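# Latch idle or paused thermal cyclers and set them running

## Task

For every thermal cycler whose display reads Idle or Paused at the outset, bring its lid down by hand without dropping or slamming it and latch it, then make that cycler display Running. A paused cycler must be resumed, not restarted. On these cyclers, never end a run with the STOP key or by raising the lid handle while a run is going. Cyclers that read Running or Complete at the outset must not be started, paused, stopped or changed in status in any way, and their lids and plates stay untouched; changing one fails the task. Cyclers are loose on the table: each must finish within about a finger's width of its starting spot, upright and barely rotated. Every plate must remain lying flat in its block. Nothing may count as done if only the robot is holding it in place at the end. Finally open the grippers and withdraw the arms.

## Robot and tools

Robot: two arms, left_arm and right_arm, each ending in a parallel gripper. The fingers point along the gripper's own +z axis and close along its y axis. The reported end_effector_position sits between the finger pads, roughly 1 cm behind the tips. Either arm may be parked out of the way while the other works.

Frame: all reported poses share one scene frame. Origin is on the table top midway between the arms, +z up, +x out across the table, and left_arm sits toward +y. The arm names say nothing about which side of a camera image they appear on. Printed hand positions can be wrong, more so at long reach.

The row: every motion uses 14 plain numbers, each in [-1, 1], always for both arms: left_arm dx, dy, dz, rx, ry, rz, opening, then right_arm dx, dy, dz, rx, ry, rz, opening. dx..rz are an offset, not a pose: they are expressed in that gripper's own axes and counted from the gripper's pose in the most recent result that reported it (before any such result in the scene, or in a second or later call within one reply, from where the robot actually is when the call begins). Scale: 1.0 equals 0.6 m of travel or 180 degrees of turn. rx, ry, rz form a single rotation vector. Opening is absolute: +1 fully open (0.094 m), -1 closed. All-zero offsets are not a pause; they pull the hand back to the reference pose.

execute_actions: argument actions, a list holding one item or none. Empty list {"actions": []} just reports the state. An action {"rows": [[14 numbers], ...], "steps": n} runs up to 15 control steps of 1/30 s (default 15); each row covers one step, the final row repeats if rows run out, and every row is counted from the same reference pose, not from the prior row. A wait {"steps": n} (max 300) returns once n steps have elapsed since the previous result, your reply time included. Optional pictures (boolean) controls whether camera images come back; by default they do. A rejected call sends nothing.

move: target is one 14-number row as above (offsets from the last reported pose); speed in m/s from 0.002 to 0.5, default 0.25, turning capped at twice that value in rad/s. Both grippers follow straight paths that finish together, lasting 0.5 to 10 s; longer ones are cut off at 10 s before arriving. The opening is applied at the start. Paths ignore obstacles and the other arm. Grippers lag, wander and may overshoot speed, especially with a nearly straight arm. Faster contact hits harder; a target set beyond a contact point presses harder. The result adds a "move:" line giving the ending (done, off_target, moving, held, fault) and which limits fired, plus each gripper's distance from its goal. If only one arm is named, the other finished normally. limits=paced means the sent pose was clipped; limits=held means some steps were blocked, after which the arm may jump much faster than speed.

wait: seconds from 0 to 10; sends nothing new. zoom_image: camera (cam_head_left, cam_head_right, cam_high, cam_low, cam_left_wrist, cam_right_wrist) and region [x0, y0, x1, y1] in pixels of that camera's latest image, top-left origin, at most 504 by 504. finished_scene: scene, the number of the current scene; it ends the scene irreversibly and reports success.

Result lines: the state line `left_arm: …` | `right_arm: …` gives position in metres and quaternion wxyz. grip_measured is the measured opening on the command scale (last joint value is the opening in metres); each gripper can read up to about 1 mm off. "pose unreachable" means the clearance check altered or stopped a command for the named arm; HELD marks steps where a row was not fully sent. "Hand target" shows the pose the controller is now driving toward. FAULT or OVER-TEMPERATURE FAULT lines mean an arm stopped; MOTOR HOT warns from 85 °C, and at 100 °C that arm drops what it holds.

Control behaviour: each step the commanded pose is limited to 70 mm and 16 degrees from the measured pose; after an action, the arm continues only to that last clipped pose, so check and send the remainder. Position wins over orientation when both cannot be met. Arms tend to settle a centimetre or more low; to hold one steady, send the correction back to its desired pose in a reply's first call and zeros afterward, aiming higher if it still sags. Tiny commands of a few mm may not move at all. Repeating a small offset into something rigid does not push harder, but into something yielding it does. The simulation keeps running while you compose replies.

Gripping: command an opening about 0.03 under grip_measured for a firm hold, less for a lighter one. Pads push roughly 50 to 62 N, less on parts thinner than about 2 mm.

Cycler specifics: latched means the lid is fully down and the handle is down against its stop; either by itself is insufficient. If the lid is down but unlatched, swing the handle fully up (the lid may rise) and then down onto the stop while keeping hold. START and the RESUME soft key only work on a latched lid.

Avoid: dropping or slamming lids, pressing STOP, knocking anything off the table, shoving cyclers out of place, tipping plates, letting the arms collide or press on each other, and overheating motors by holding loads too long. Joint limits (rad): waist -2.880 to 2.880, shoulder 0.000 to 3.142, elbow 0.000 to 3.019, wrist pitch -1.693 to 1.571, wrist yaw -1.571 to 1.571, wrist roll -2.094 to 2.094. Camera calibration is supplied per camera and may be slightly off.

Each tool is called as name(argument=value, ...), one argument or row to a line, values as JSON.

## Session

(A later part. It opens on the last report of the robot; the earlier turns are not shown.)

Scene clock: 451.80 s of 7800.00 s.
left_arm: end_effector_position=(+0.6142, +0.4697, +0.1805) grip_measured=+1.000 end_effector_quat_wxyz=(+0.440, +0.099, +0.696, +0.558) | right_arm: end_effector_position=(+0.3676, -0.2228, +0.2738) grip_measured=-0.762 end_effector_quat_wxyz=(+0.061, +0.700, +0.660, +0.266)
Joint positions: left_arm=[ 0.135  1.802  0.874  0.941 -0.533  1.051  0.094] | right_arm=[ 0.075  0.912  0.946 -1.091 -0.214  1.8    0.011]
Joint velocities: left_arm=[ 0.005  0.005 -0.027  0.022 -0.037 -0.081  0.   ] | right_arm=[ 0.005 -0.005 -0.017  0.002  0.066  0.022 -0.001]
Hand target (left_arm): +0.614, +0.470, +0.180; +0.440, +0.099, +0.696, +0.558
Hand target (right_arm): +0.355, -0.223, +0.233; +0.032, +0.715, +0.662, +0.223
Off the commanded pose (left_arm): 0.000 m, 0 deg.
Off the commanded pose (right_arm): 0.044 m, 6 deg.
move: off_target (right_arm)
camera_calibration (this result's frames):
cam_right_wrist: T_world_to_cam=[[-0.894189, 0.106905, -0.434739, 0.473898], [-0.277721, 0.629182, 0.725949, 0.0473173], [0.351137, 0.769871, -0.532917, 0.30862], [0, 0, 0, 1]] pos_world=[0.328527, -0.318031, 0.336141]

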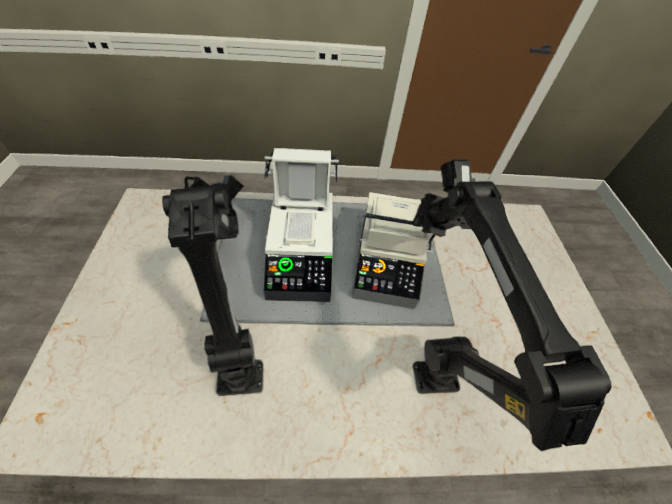

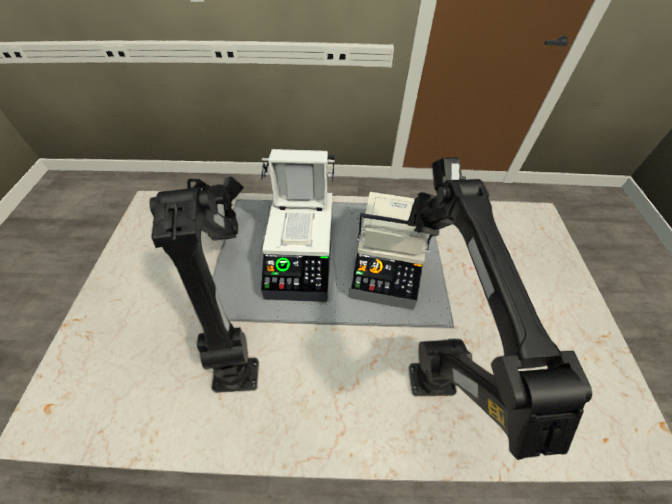

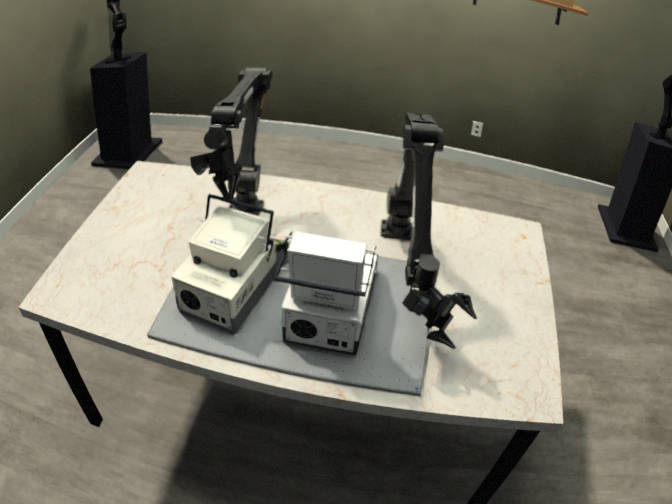

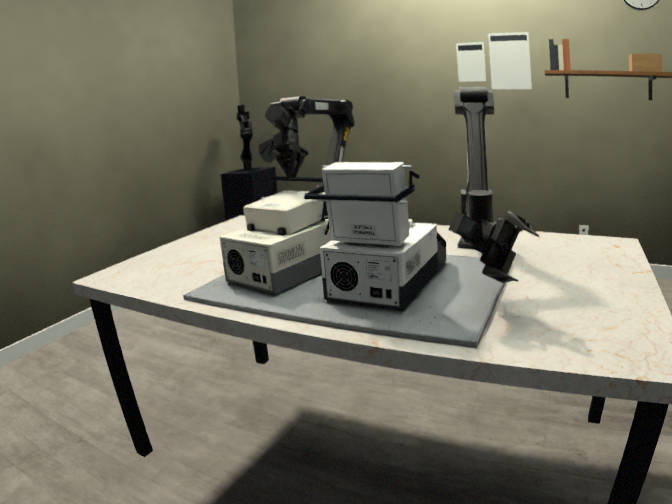

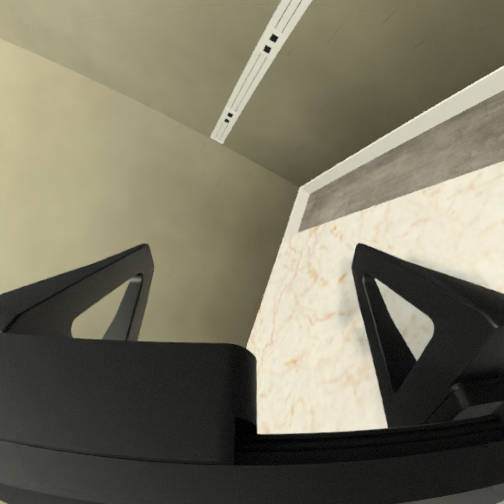

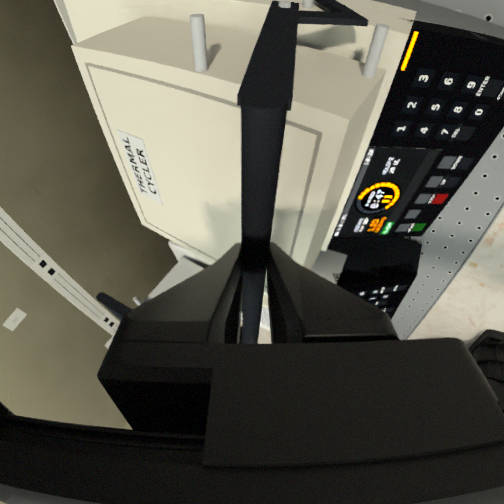

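move(
  target=[0,0,0,0,0,0,1,-0.03,-0.1,0.055,0,0,0,-0.78],
  speed=0.05,
)

move(
  target=[0,0,0,0,0,0,1,-0.03,-0.08,0.07,0,0,0,-0.78],
  speed=0.05,
)

Scene clock: 462.53 s of 7800.00 s.
left_arm: end_effector_position=(+0.6142, +0.4697, +0.1805) grip_measured=+1.000 end_effector_quat_wxyz=(+0.440, +0.099, +0.696, +0.558) | right_arm: end_effector_position=(+0.3472, -0.2200, +0.2612) grip_measured=-0.762 end_effector_quat_wxyz=(+0.095, +0.678, +0.657, +0.316)
Joint positions: left_arm=[ 0.135  1.802  0.874  0.941 -0.533  1.051  0.094] | right_arm=[ 0.089  0.774  0.803 -0.959 -0.216  1.8    0.011]
Joint velocities: left_arm=[-0.015 -0.005  0.022  0.002 -0.051 -0.037  0.   ] | right_arm=[-0.015 -0.015 -0.002  0.032 -0.022 -0.037 -0.001]
Hand target (left_arm): +0.614, +0.470, +0.180; +0.440, +0.099, +0.696, +0.558
Hand target (right_arm): +0.328, -0.224, +0.217; +0.062, +0.700, +0.660, +0.266
Off the commanded pose (left_arm): 0.000 m, 0 deg.
Off the commanded pose (right_arm): 0.050 m, 7 deg.
After step 90, 6.03 s passed at rest.
move: off_target (right_arm)
camera_calibration (this result's frames):
cam_right_wrist: T_world_to_cam=[[-0.834069, 0.101959, -0.542156, 0.455948], [-0.377221, 0.611695, 0.695366, 0.0877766], [0.402533, 0.784496, -0.471735, 0.276322], [0, 0, 0, 1]] pos_world=[0.302175, -0.316954, 0.316509]

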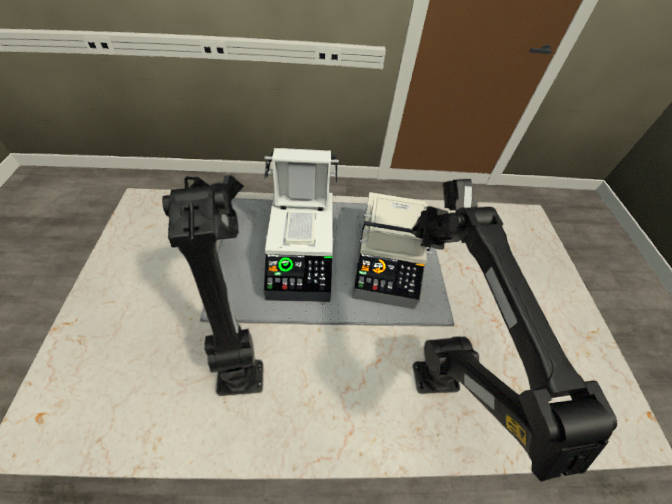

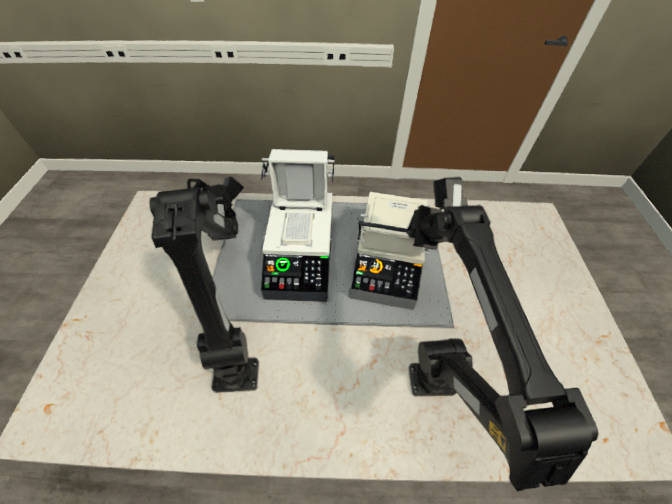

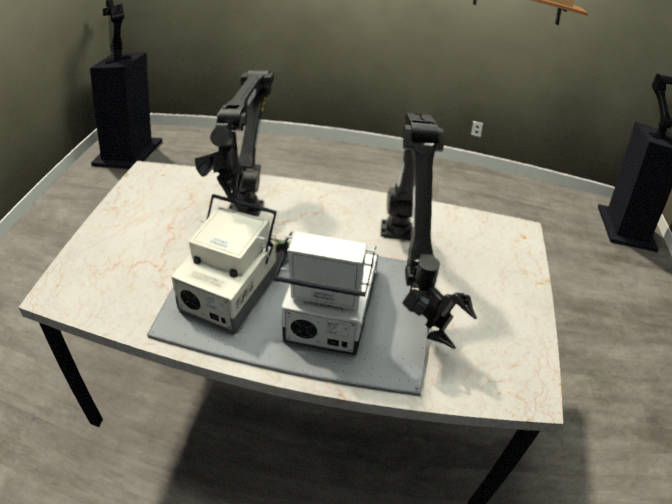

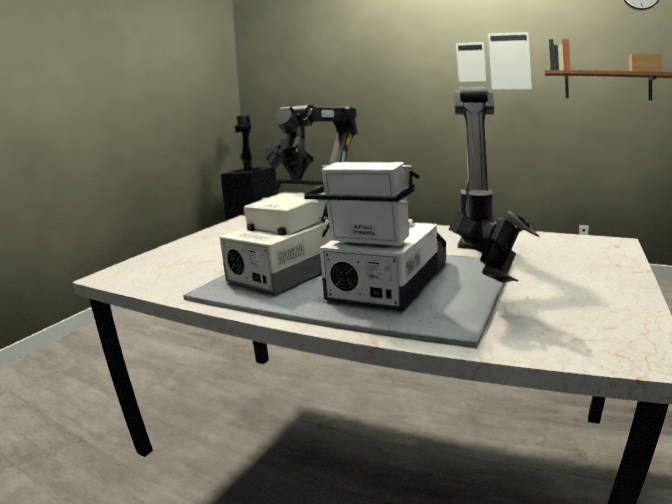

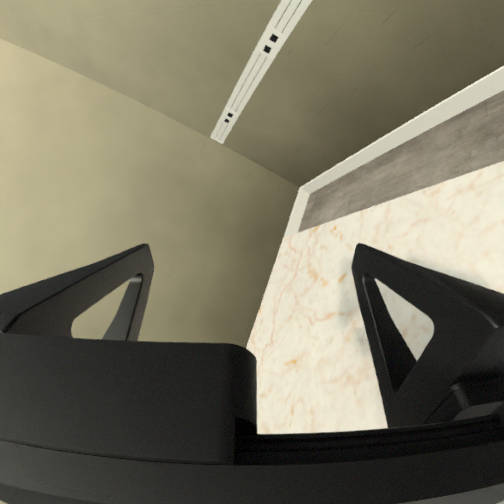

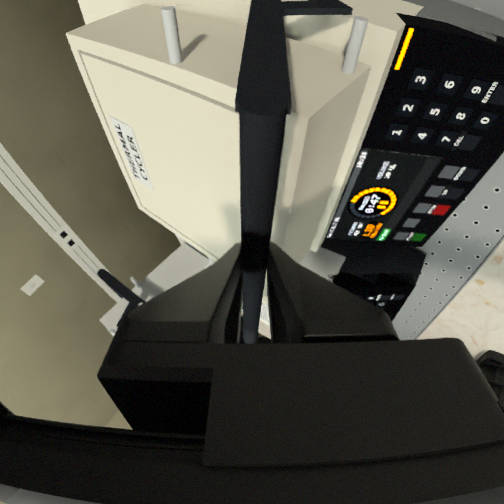

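Scene clock: 464.10 s of 7800.00 s.
left_arm: end_effector_position=(+0.6142, +0.4697, +0.1805) grip_measured=+1.000 end_effector_quat_wxyz=(+0.440, +0.099, +0.696, +0.558) | right_arm: end_effector_position=(+0.3424, -0.2190, +0.2559) grip_measured=-0.762 end_effector_quat_wxyz=(+0.133, +0.653, +0.648, +0.368)
Joint positions: left_arm=[ 0.135  1.802  0.874  0.941 -0.533  1.051  0.094] | right_arm=[ 0.094  0.674  0.695 -0.811 -0.216  1.8    0.011]
Joint velocities: left_arm=[-0.024 -0.015 -0.012 -0.007 -0.022 -0.022  0.   ] | right_arm=[-0.024 -0.015  0.012 -0.002 -0.037 -0.037 -0.   ]
Hand target (left_arm): +0.614, +0.470, +0.180; +0.440, +0.099, +0.696, +0.558
Hand target (right_arm): +0.328, -0.220, +0.200; +0.095, +0.677, +0.658, +0.316
Off the commanded pose (left_arm): 0.000 m, 0 deg.
Off the commanded pose (right_arm): 0.060 m, 8 deg.
move: off_target (right_arm)
camera_calibration (this result's frames):
cam_right_wrist: T_world_to_cam=[[-0.752336, 0.108453, -0.649791, 0.449947], [-0.472785, 0.597997, 0.647205, 0.131051], [0.458764, 0.794127, -0.398619, 0.239167], [0, 0, 0, 1]] pos_world=[0.29075, -0.317095, 0.302891]

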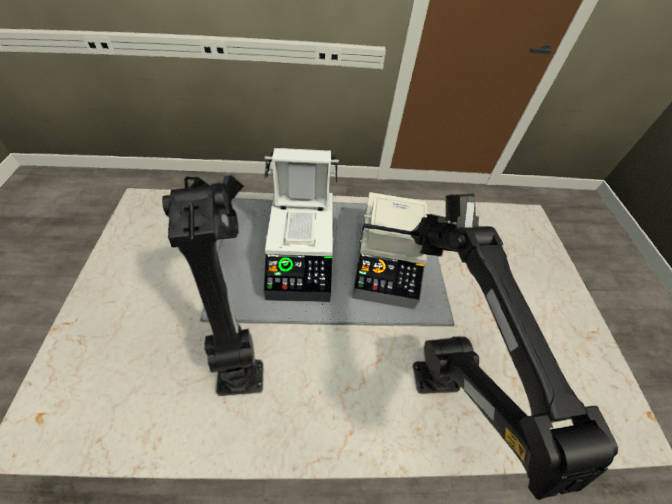

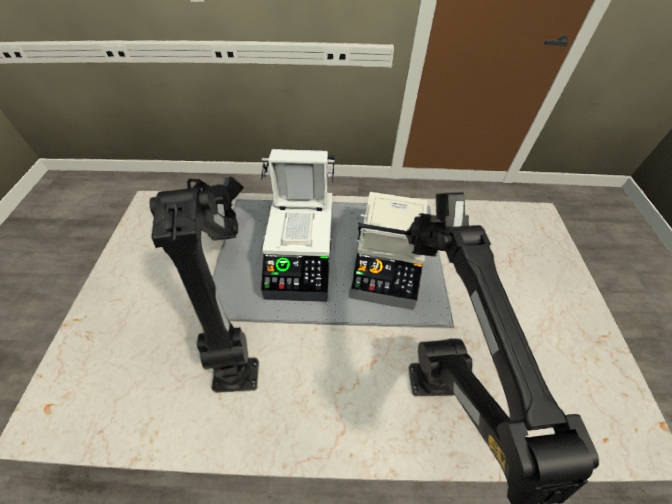

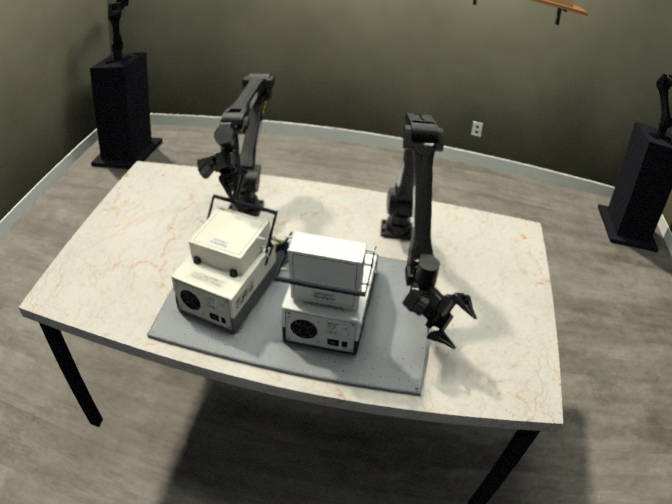

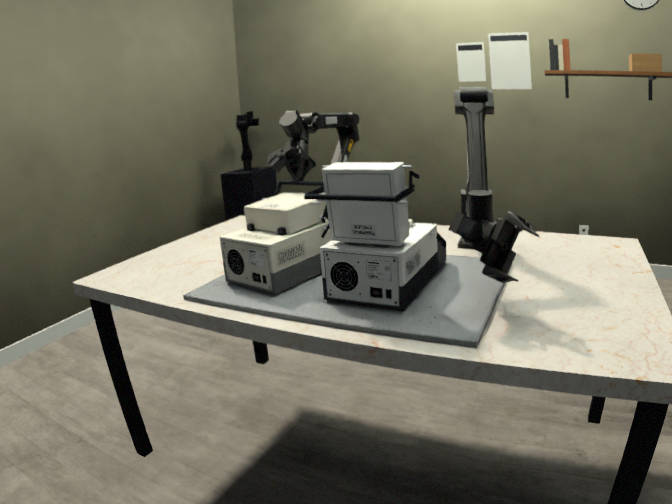

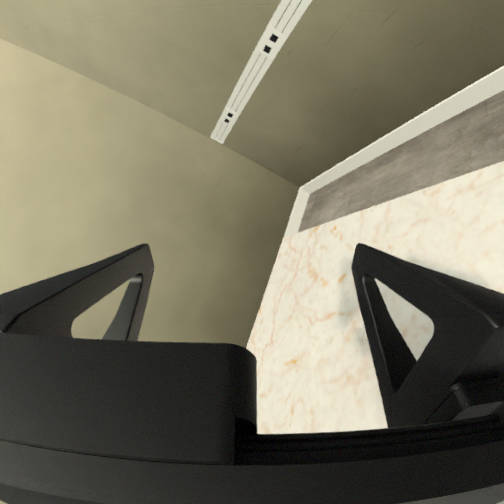

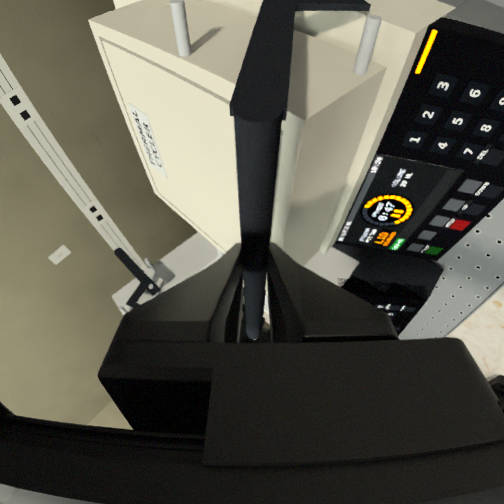

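move(
  target=[0,0,0,0,0,0,1,-0.018,0.16,0.07,0.22,-0.1,0,-0.78],
  speed=0.06,
)

zoom_image(
  camera="cam_high",
  region=[150,170,400,350],
)

Scene clock: 484.47 s of 7800.00 s.
left_arm: end_effector_position=(+0.6142, +0.4697, +0.1805) grip_measured=+1.000 end_effector_quat_wxyz=(+0.440, +0.099, +0.696, +0.558) | right_arm: end_effector_position=(+0.4299, -0.2310, +0.2820) grip_measured=-0.762 end_effector_quat_wxyz=(+0.002, +0.730, +0.683, +0.023)
Joint positions: left_arm=[ 0.135  1.802  0.874  0.941 -0.533  1.051  0.094] | right_arm=[ 0.118  1.373  1.406 -1.563 -0.023  1.793  0.011]
Joint velocities: left_arm=[ 0.015 -0.005 -0.017 -0.017  0.051 -0.037  0.   ] | right_arm=[-0.024 -0.024  0.012 -0.027 -0.022 -0.037 -0.001]
Hand target (left_arm): +0.614, +0.470, +0.180; +0.440, +0.099, +0.696, +0.558
Hand target (right_arm): +0.442, -0.227, +0.287; +0.009, +0.706, +0.708, +0.021
Off the commanded pose (left_arm): 0.000 m, 0 deg.
Off the commanded pose (right_arm): 0.014 m, 4 deg.
After step 90, 10.80 s passed at rest.
move: off_target (right_arm)
camera_calibration (this result's frames):
cam_right_wrist: T_world_to_cam=[[-0.998237, 0.0527654, -0.0271758, 0.451275], [0.0258033, 0.798155, 0.6019, 0.00735993], [0.05345, 0.600138, -0.798109, 0.461062], [0, 0, 0, 1]] pos_world=[0.425646, -0.306387, 0.375812]

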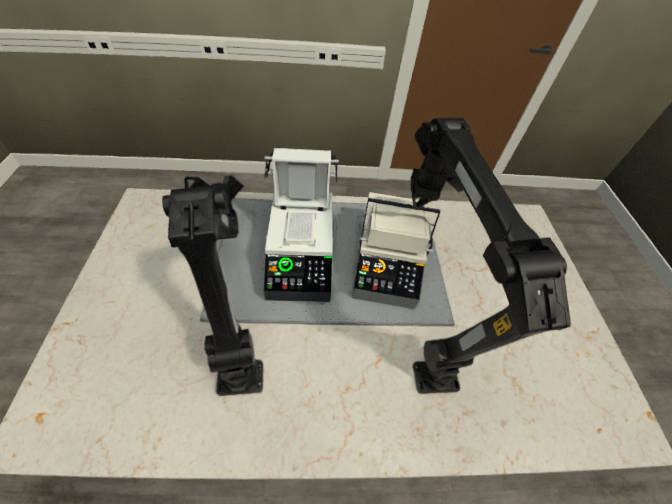

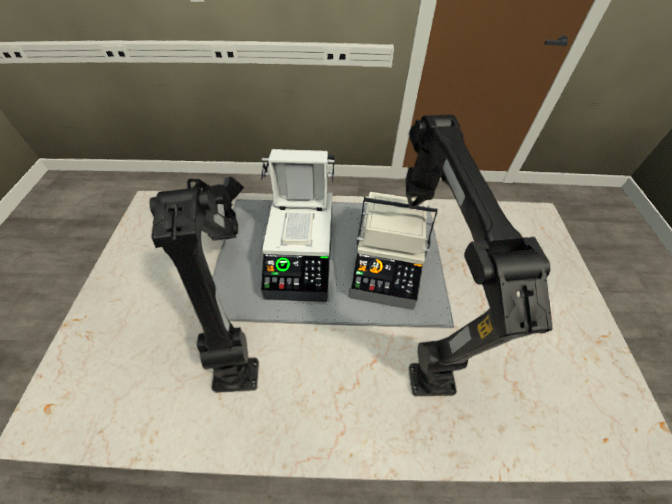

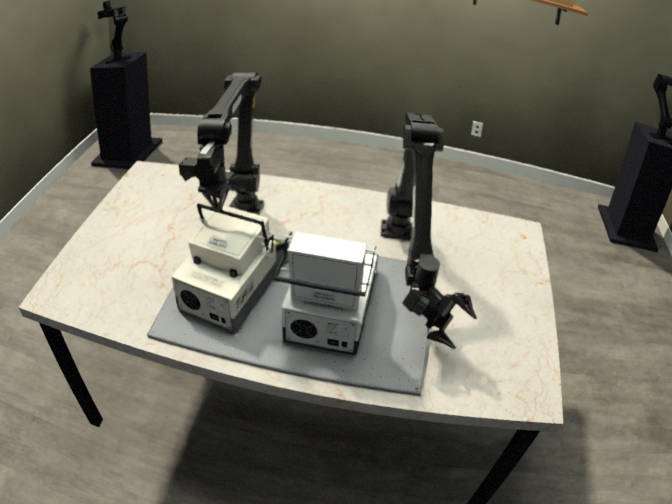

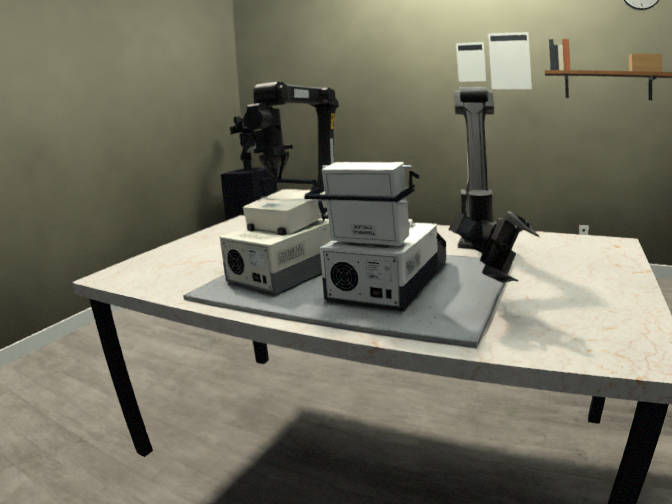

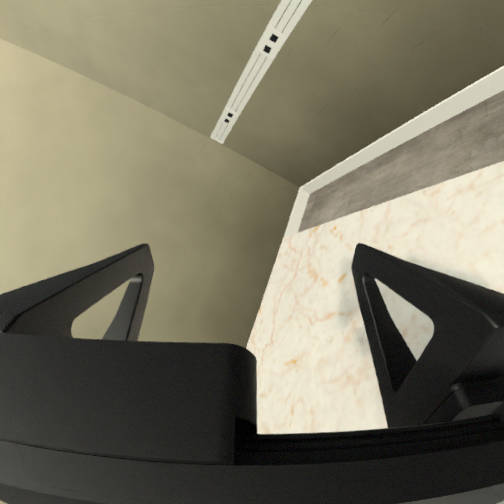

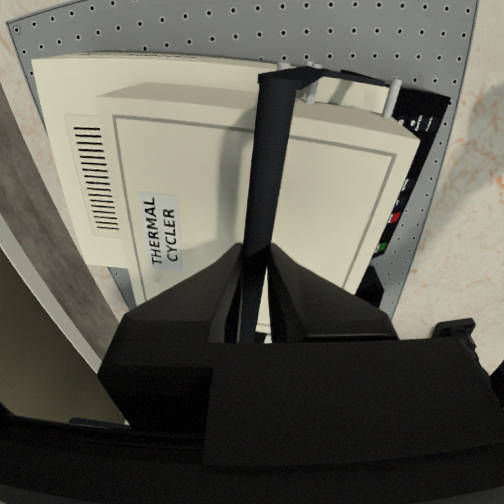

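Region (150, 170, 400, 350) of cam_high's 672x504 image, scaled by 2.016, with more detail than that image has; it fills the top 363 rows of this view, and the rest is white.

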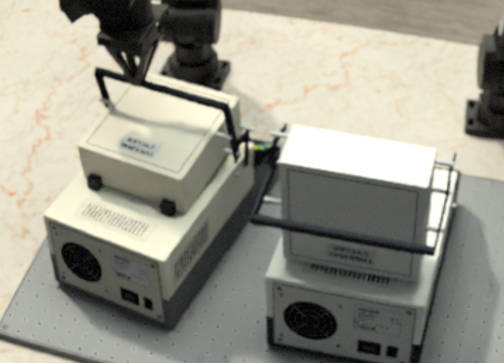

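move(
  target=[0,0,0,0,0,0,1,0,0.1,0.03,0,0,0,-0.78],
  speed=0.05,
)

move(
  target=[0,0,0,0,0,0,1,0,0.03,0.1,0,0,0,-0.78],
  speed=0.04,
)

zoom_image(
  camera="cam_high",
  region=[150,170,400,350],
)

Scene clock: 495.77 s of 7800.00 s.
left_arm: end_effector_position=(+0.6142, +0.4697, +0.1805) grip_measured=+1.000 end_effector_quat_wxyz=(+0.440, +0.099, +0.696, +0.558) | right_arm: end_effector_position=(+0.4415, -0.2327, +0.2883) grip_measured=-0.762 end_effector_quat_wxyz=(-0.010, +0.739, +0.673, +0.015)
Joint positions: left_arm=[ 0.135  1.802  0.874  0.941 -0.533  1.051  0.094] | right_arm=[ 0.105  1.42   1.469 -1.606 -0.034  1.807  0.011]
Joint velocities: left_arm=[-0.005  0.005  0.002 -0.012  0.022  0.037  0.   ] | right_arm=[-0.005 -0.005 -0.002  0.007  0.051  0.007 -0.   ]
Hand target (left_arm): +0.614, +0.470, +0.180; +0.440, +0.099, +0.696, +0.558
Hand target (right_arm): +0.485, -0.235, +0.266; +0.002, +0.730, +0.683, +0.022
Off the commanded pose (left_arm): 0.000 m, 0 deg.
Off the commanded pose (right_arm): 0.054 m, 2 deg.
After step 90, 6.73 s passed at rest.
move: off_target (right_arm)
camera_calibration (this result's frames):
cam_right_wrist: T_world_to_cam=[[-0.996828, 0.0795672, 0.0014529, 0.460479], [0.0641242, 0.792277, 0.606783, -0.0150514], [0.0471289, 0.604951, -0.794867, 0.469392], [0, 0, 0, 1]] pos_world=[0.437862, -0.308674, 0.381568]

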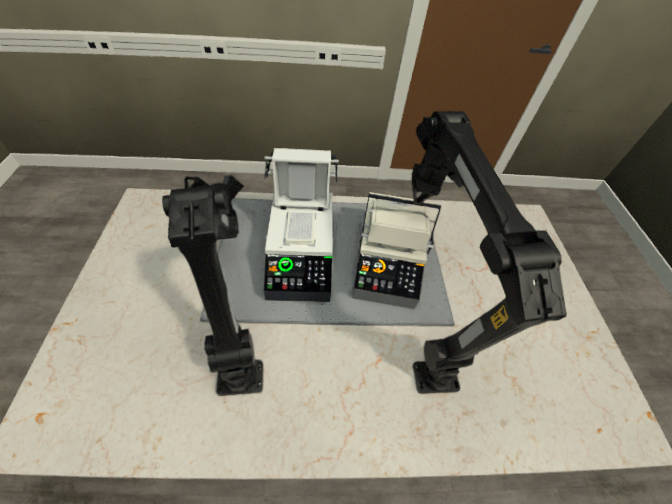

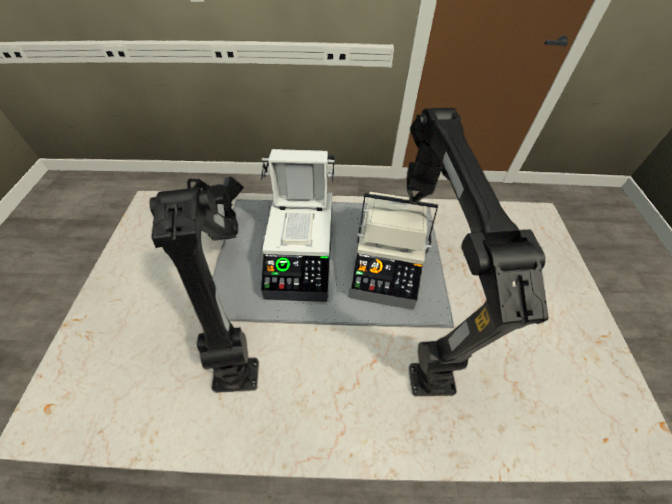

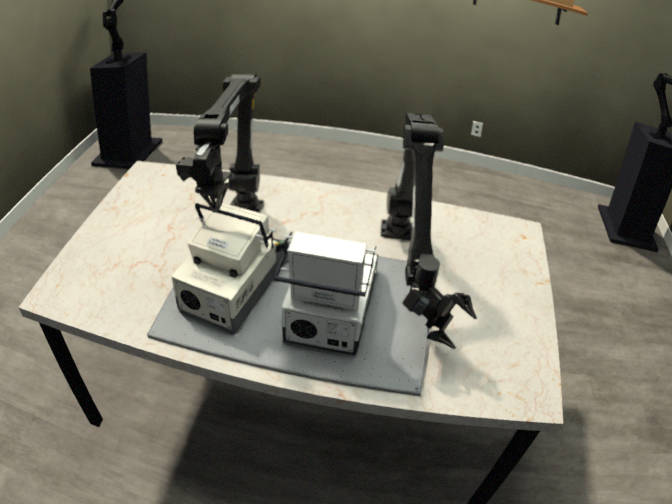

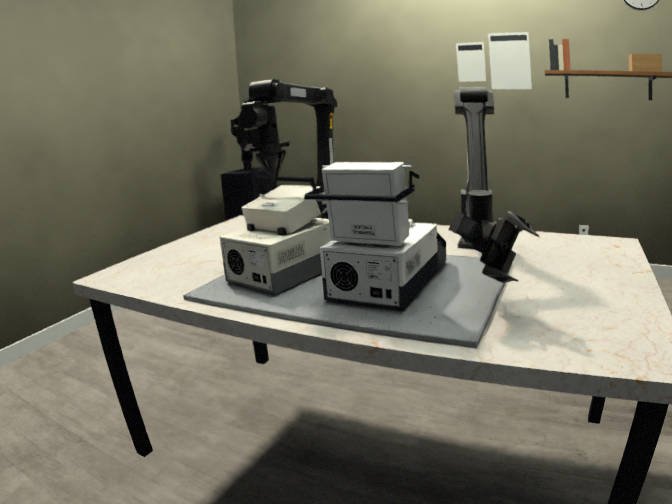

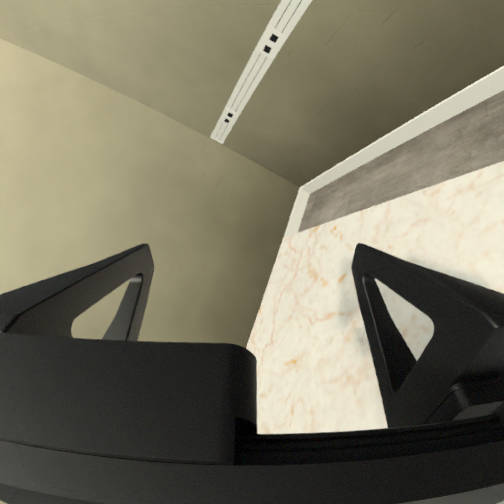

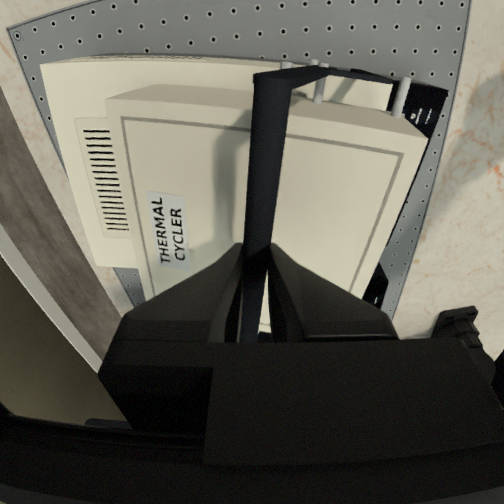

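Scene clock: 497.57 s of 7800.00 s.
left_arm: end_effector_position=(+0.6142, +0.4697, +0.1805) grip_measured=+1.000 end_effector_quat_wxyz=(+0.440, +0.099, +0.696, +0.558) | right_arm: end_effector_position=(+0.4298, -0.2312, +0.2791) grip_measured=-0.762 end_effector_quat_wxyz=(-0.010, +0.742, +0.670, +0.030)
Joint positions: left_arm=[ 0.135  1.802  0.874  0.941 -0.533  1.051  0.094] | right_arm=[ 0.106  1.374  1.398 -1.557 -0.05   1.816  0.011]
Joint velocities: left_arm=[ 0.005 -0.015 -0.012  0.002 -0.022  0.007  0.   ] | right_arm=[ 0.005 -0.005 -0.017 -0.007 -0.066 -0.037 -0.001]
Hand target (left_arm): +0.614, +0.470, +0.180; +0.440, +0.099, +0.696, +0.558
Hand target (right_arm): +0.453, -0.232, +0.230; -0.011, +0.739, +0.673, +0.015
Off the commanded pose (left_arm): 0.000 m, 0 deg.
Off the commanded pose (right_arm): 0.059 m, 2 deg.
move: off_target (right_arm)
camera_calibration (this result's frames):
cam_right_wrist: T_world_to_cam=[[-0.996036, 0.0869252, -0.0188808, 0.455799], [0.0562887, 0.780282, 0.622889, -0.0138105], [0.0688771, 0.619357, -0.782082, 0.452219], [0, 0, 0, 1]] pos_world=[0.423622, -0.308929, 0.37088]

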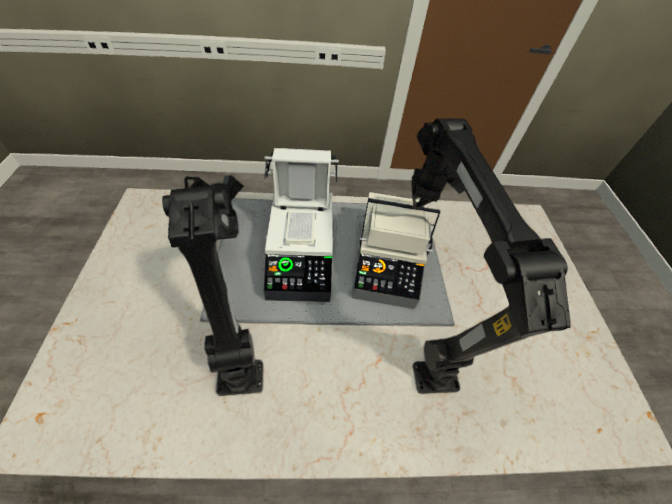

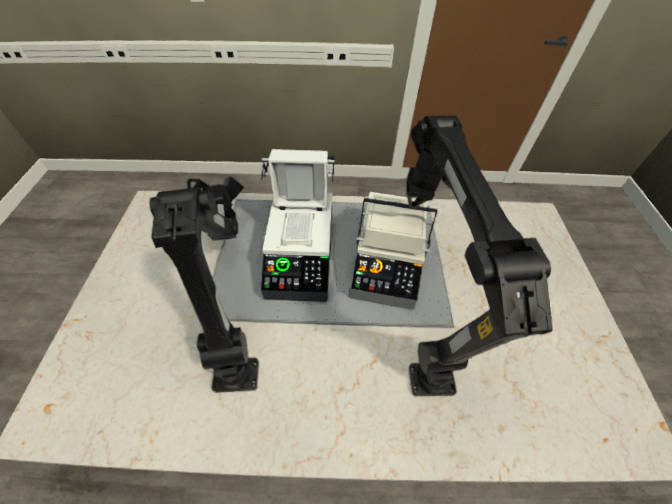

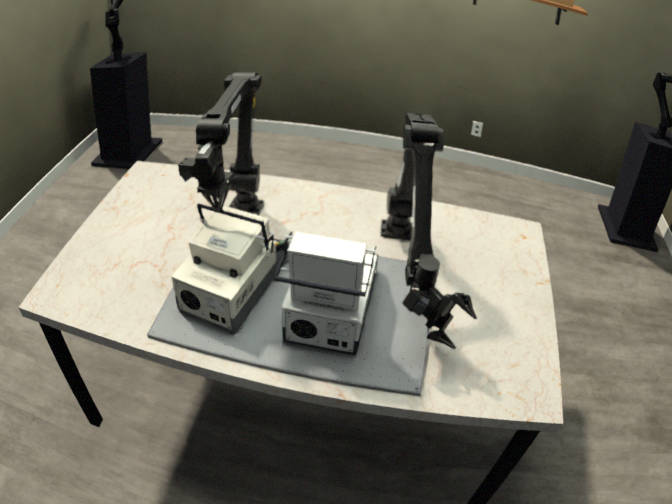

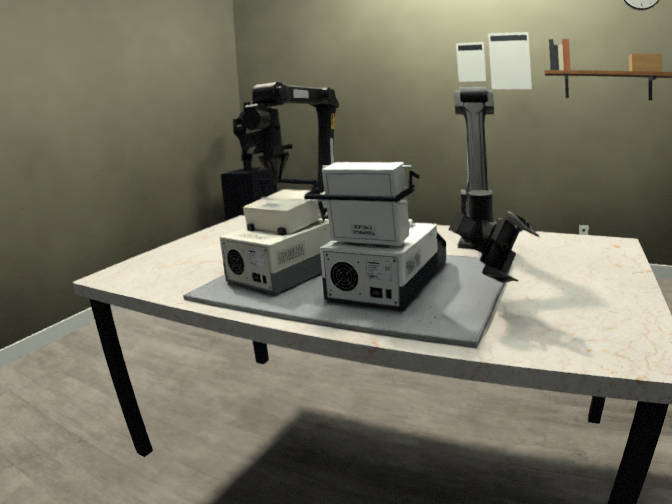

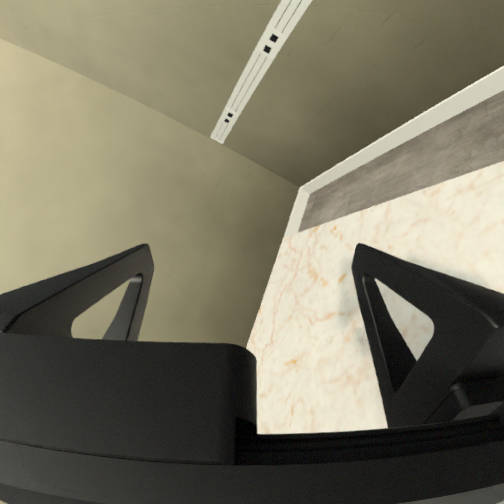

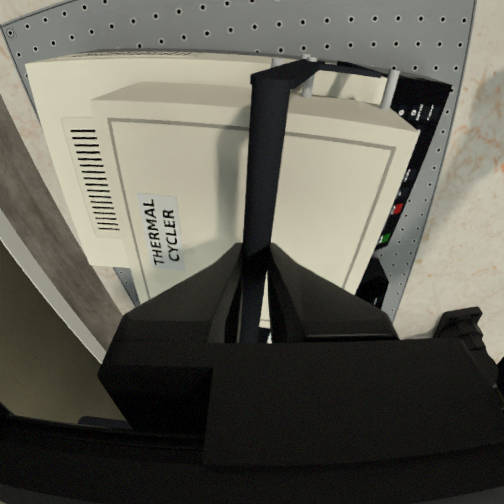

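Region (150, 170, 400, 350) of cam_high's 672x504 image, scaled by 2.016, with more detail than that image has; it fills the top 363 rows of this view, and the rest is white.

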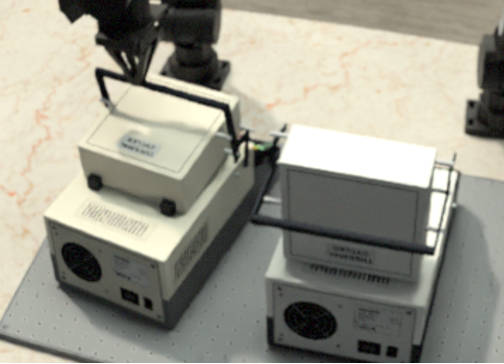

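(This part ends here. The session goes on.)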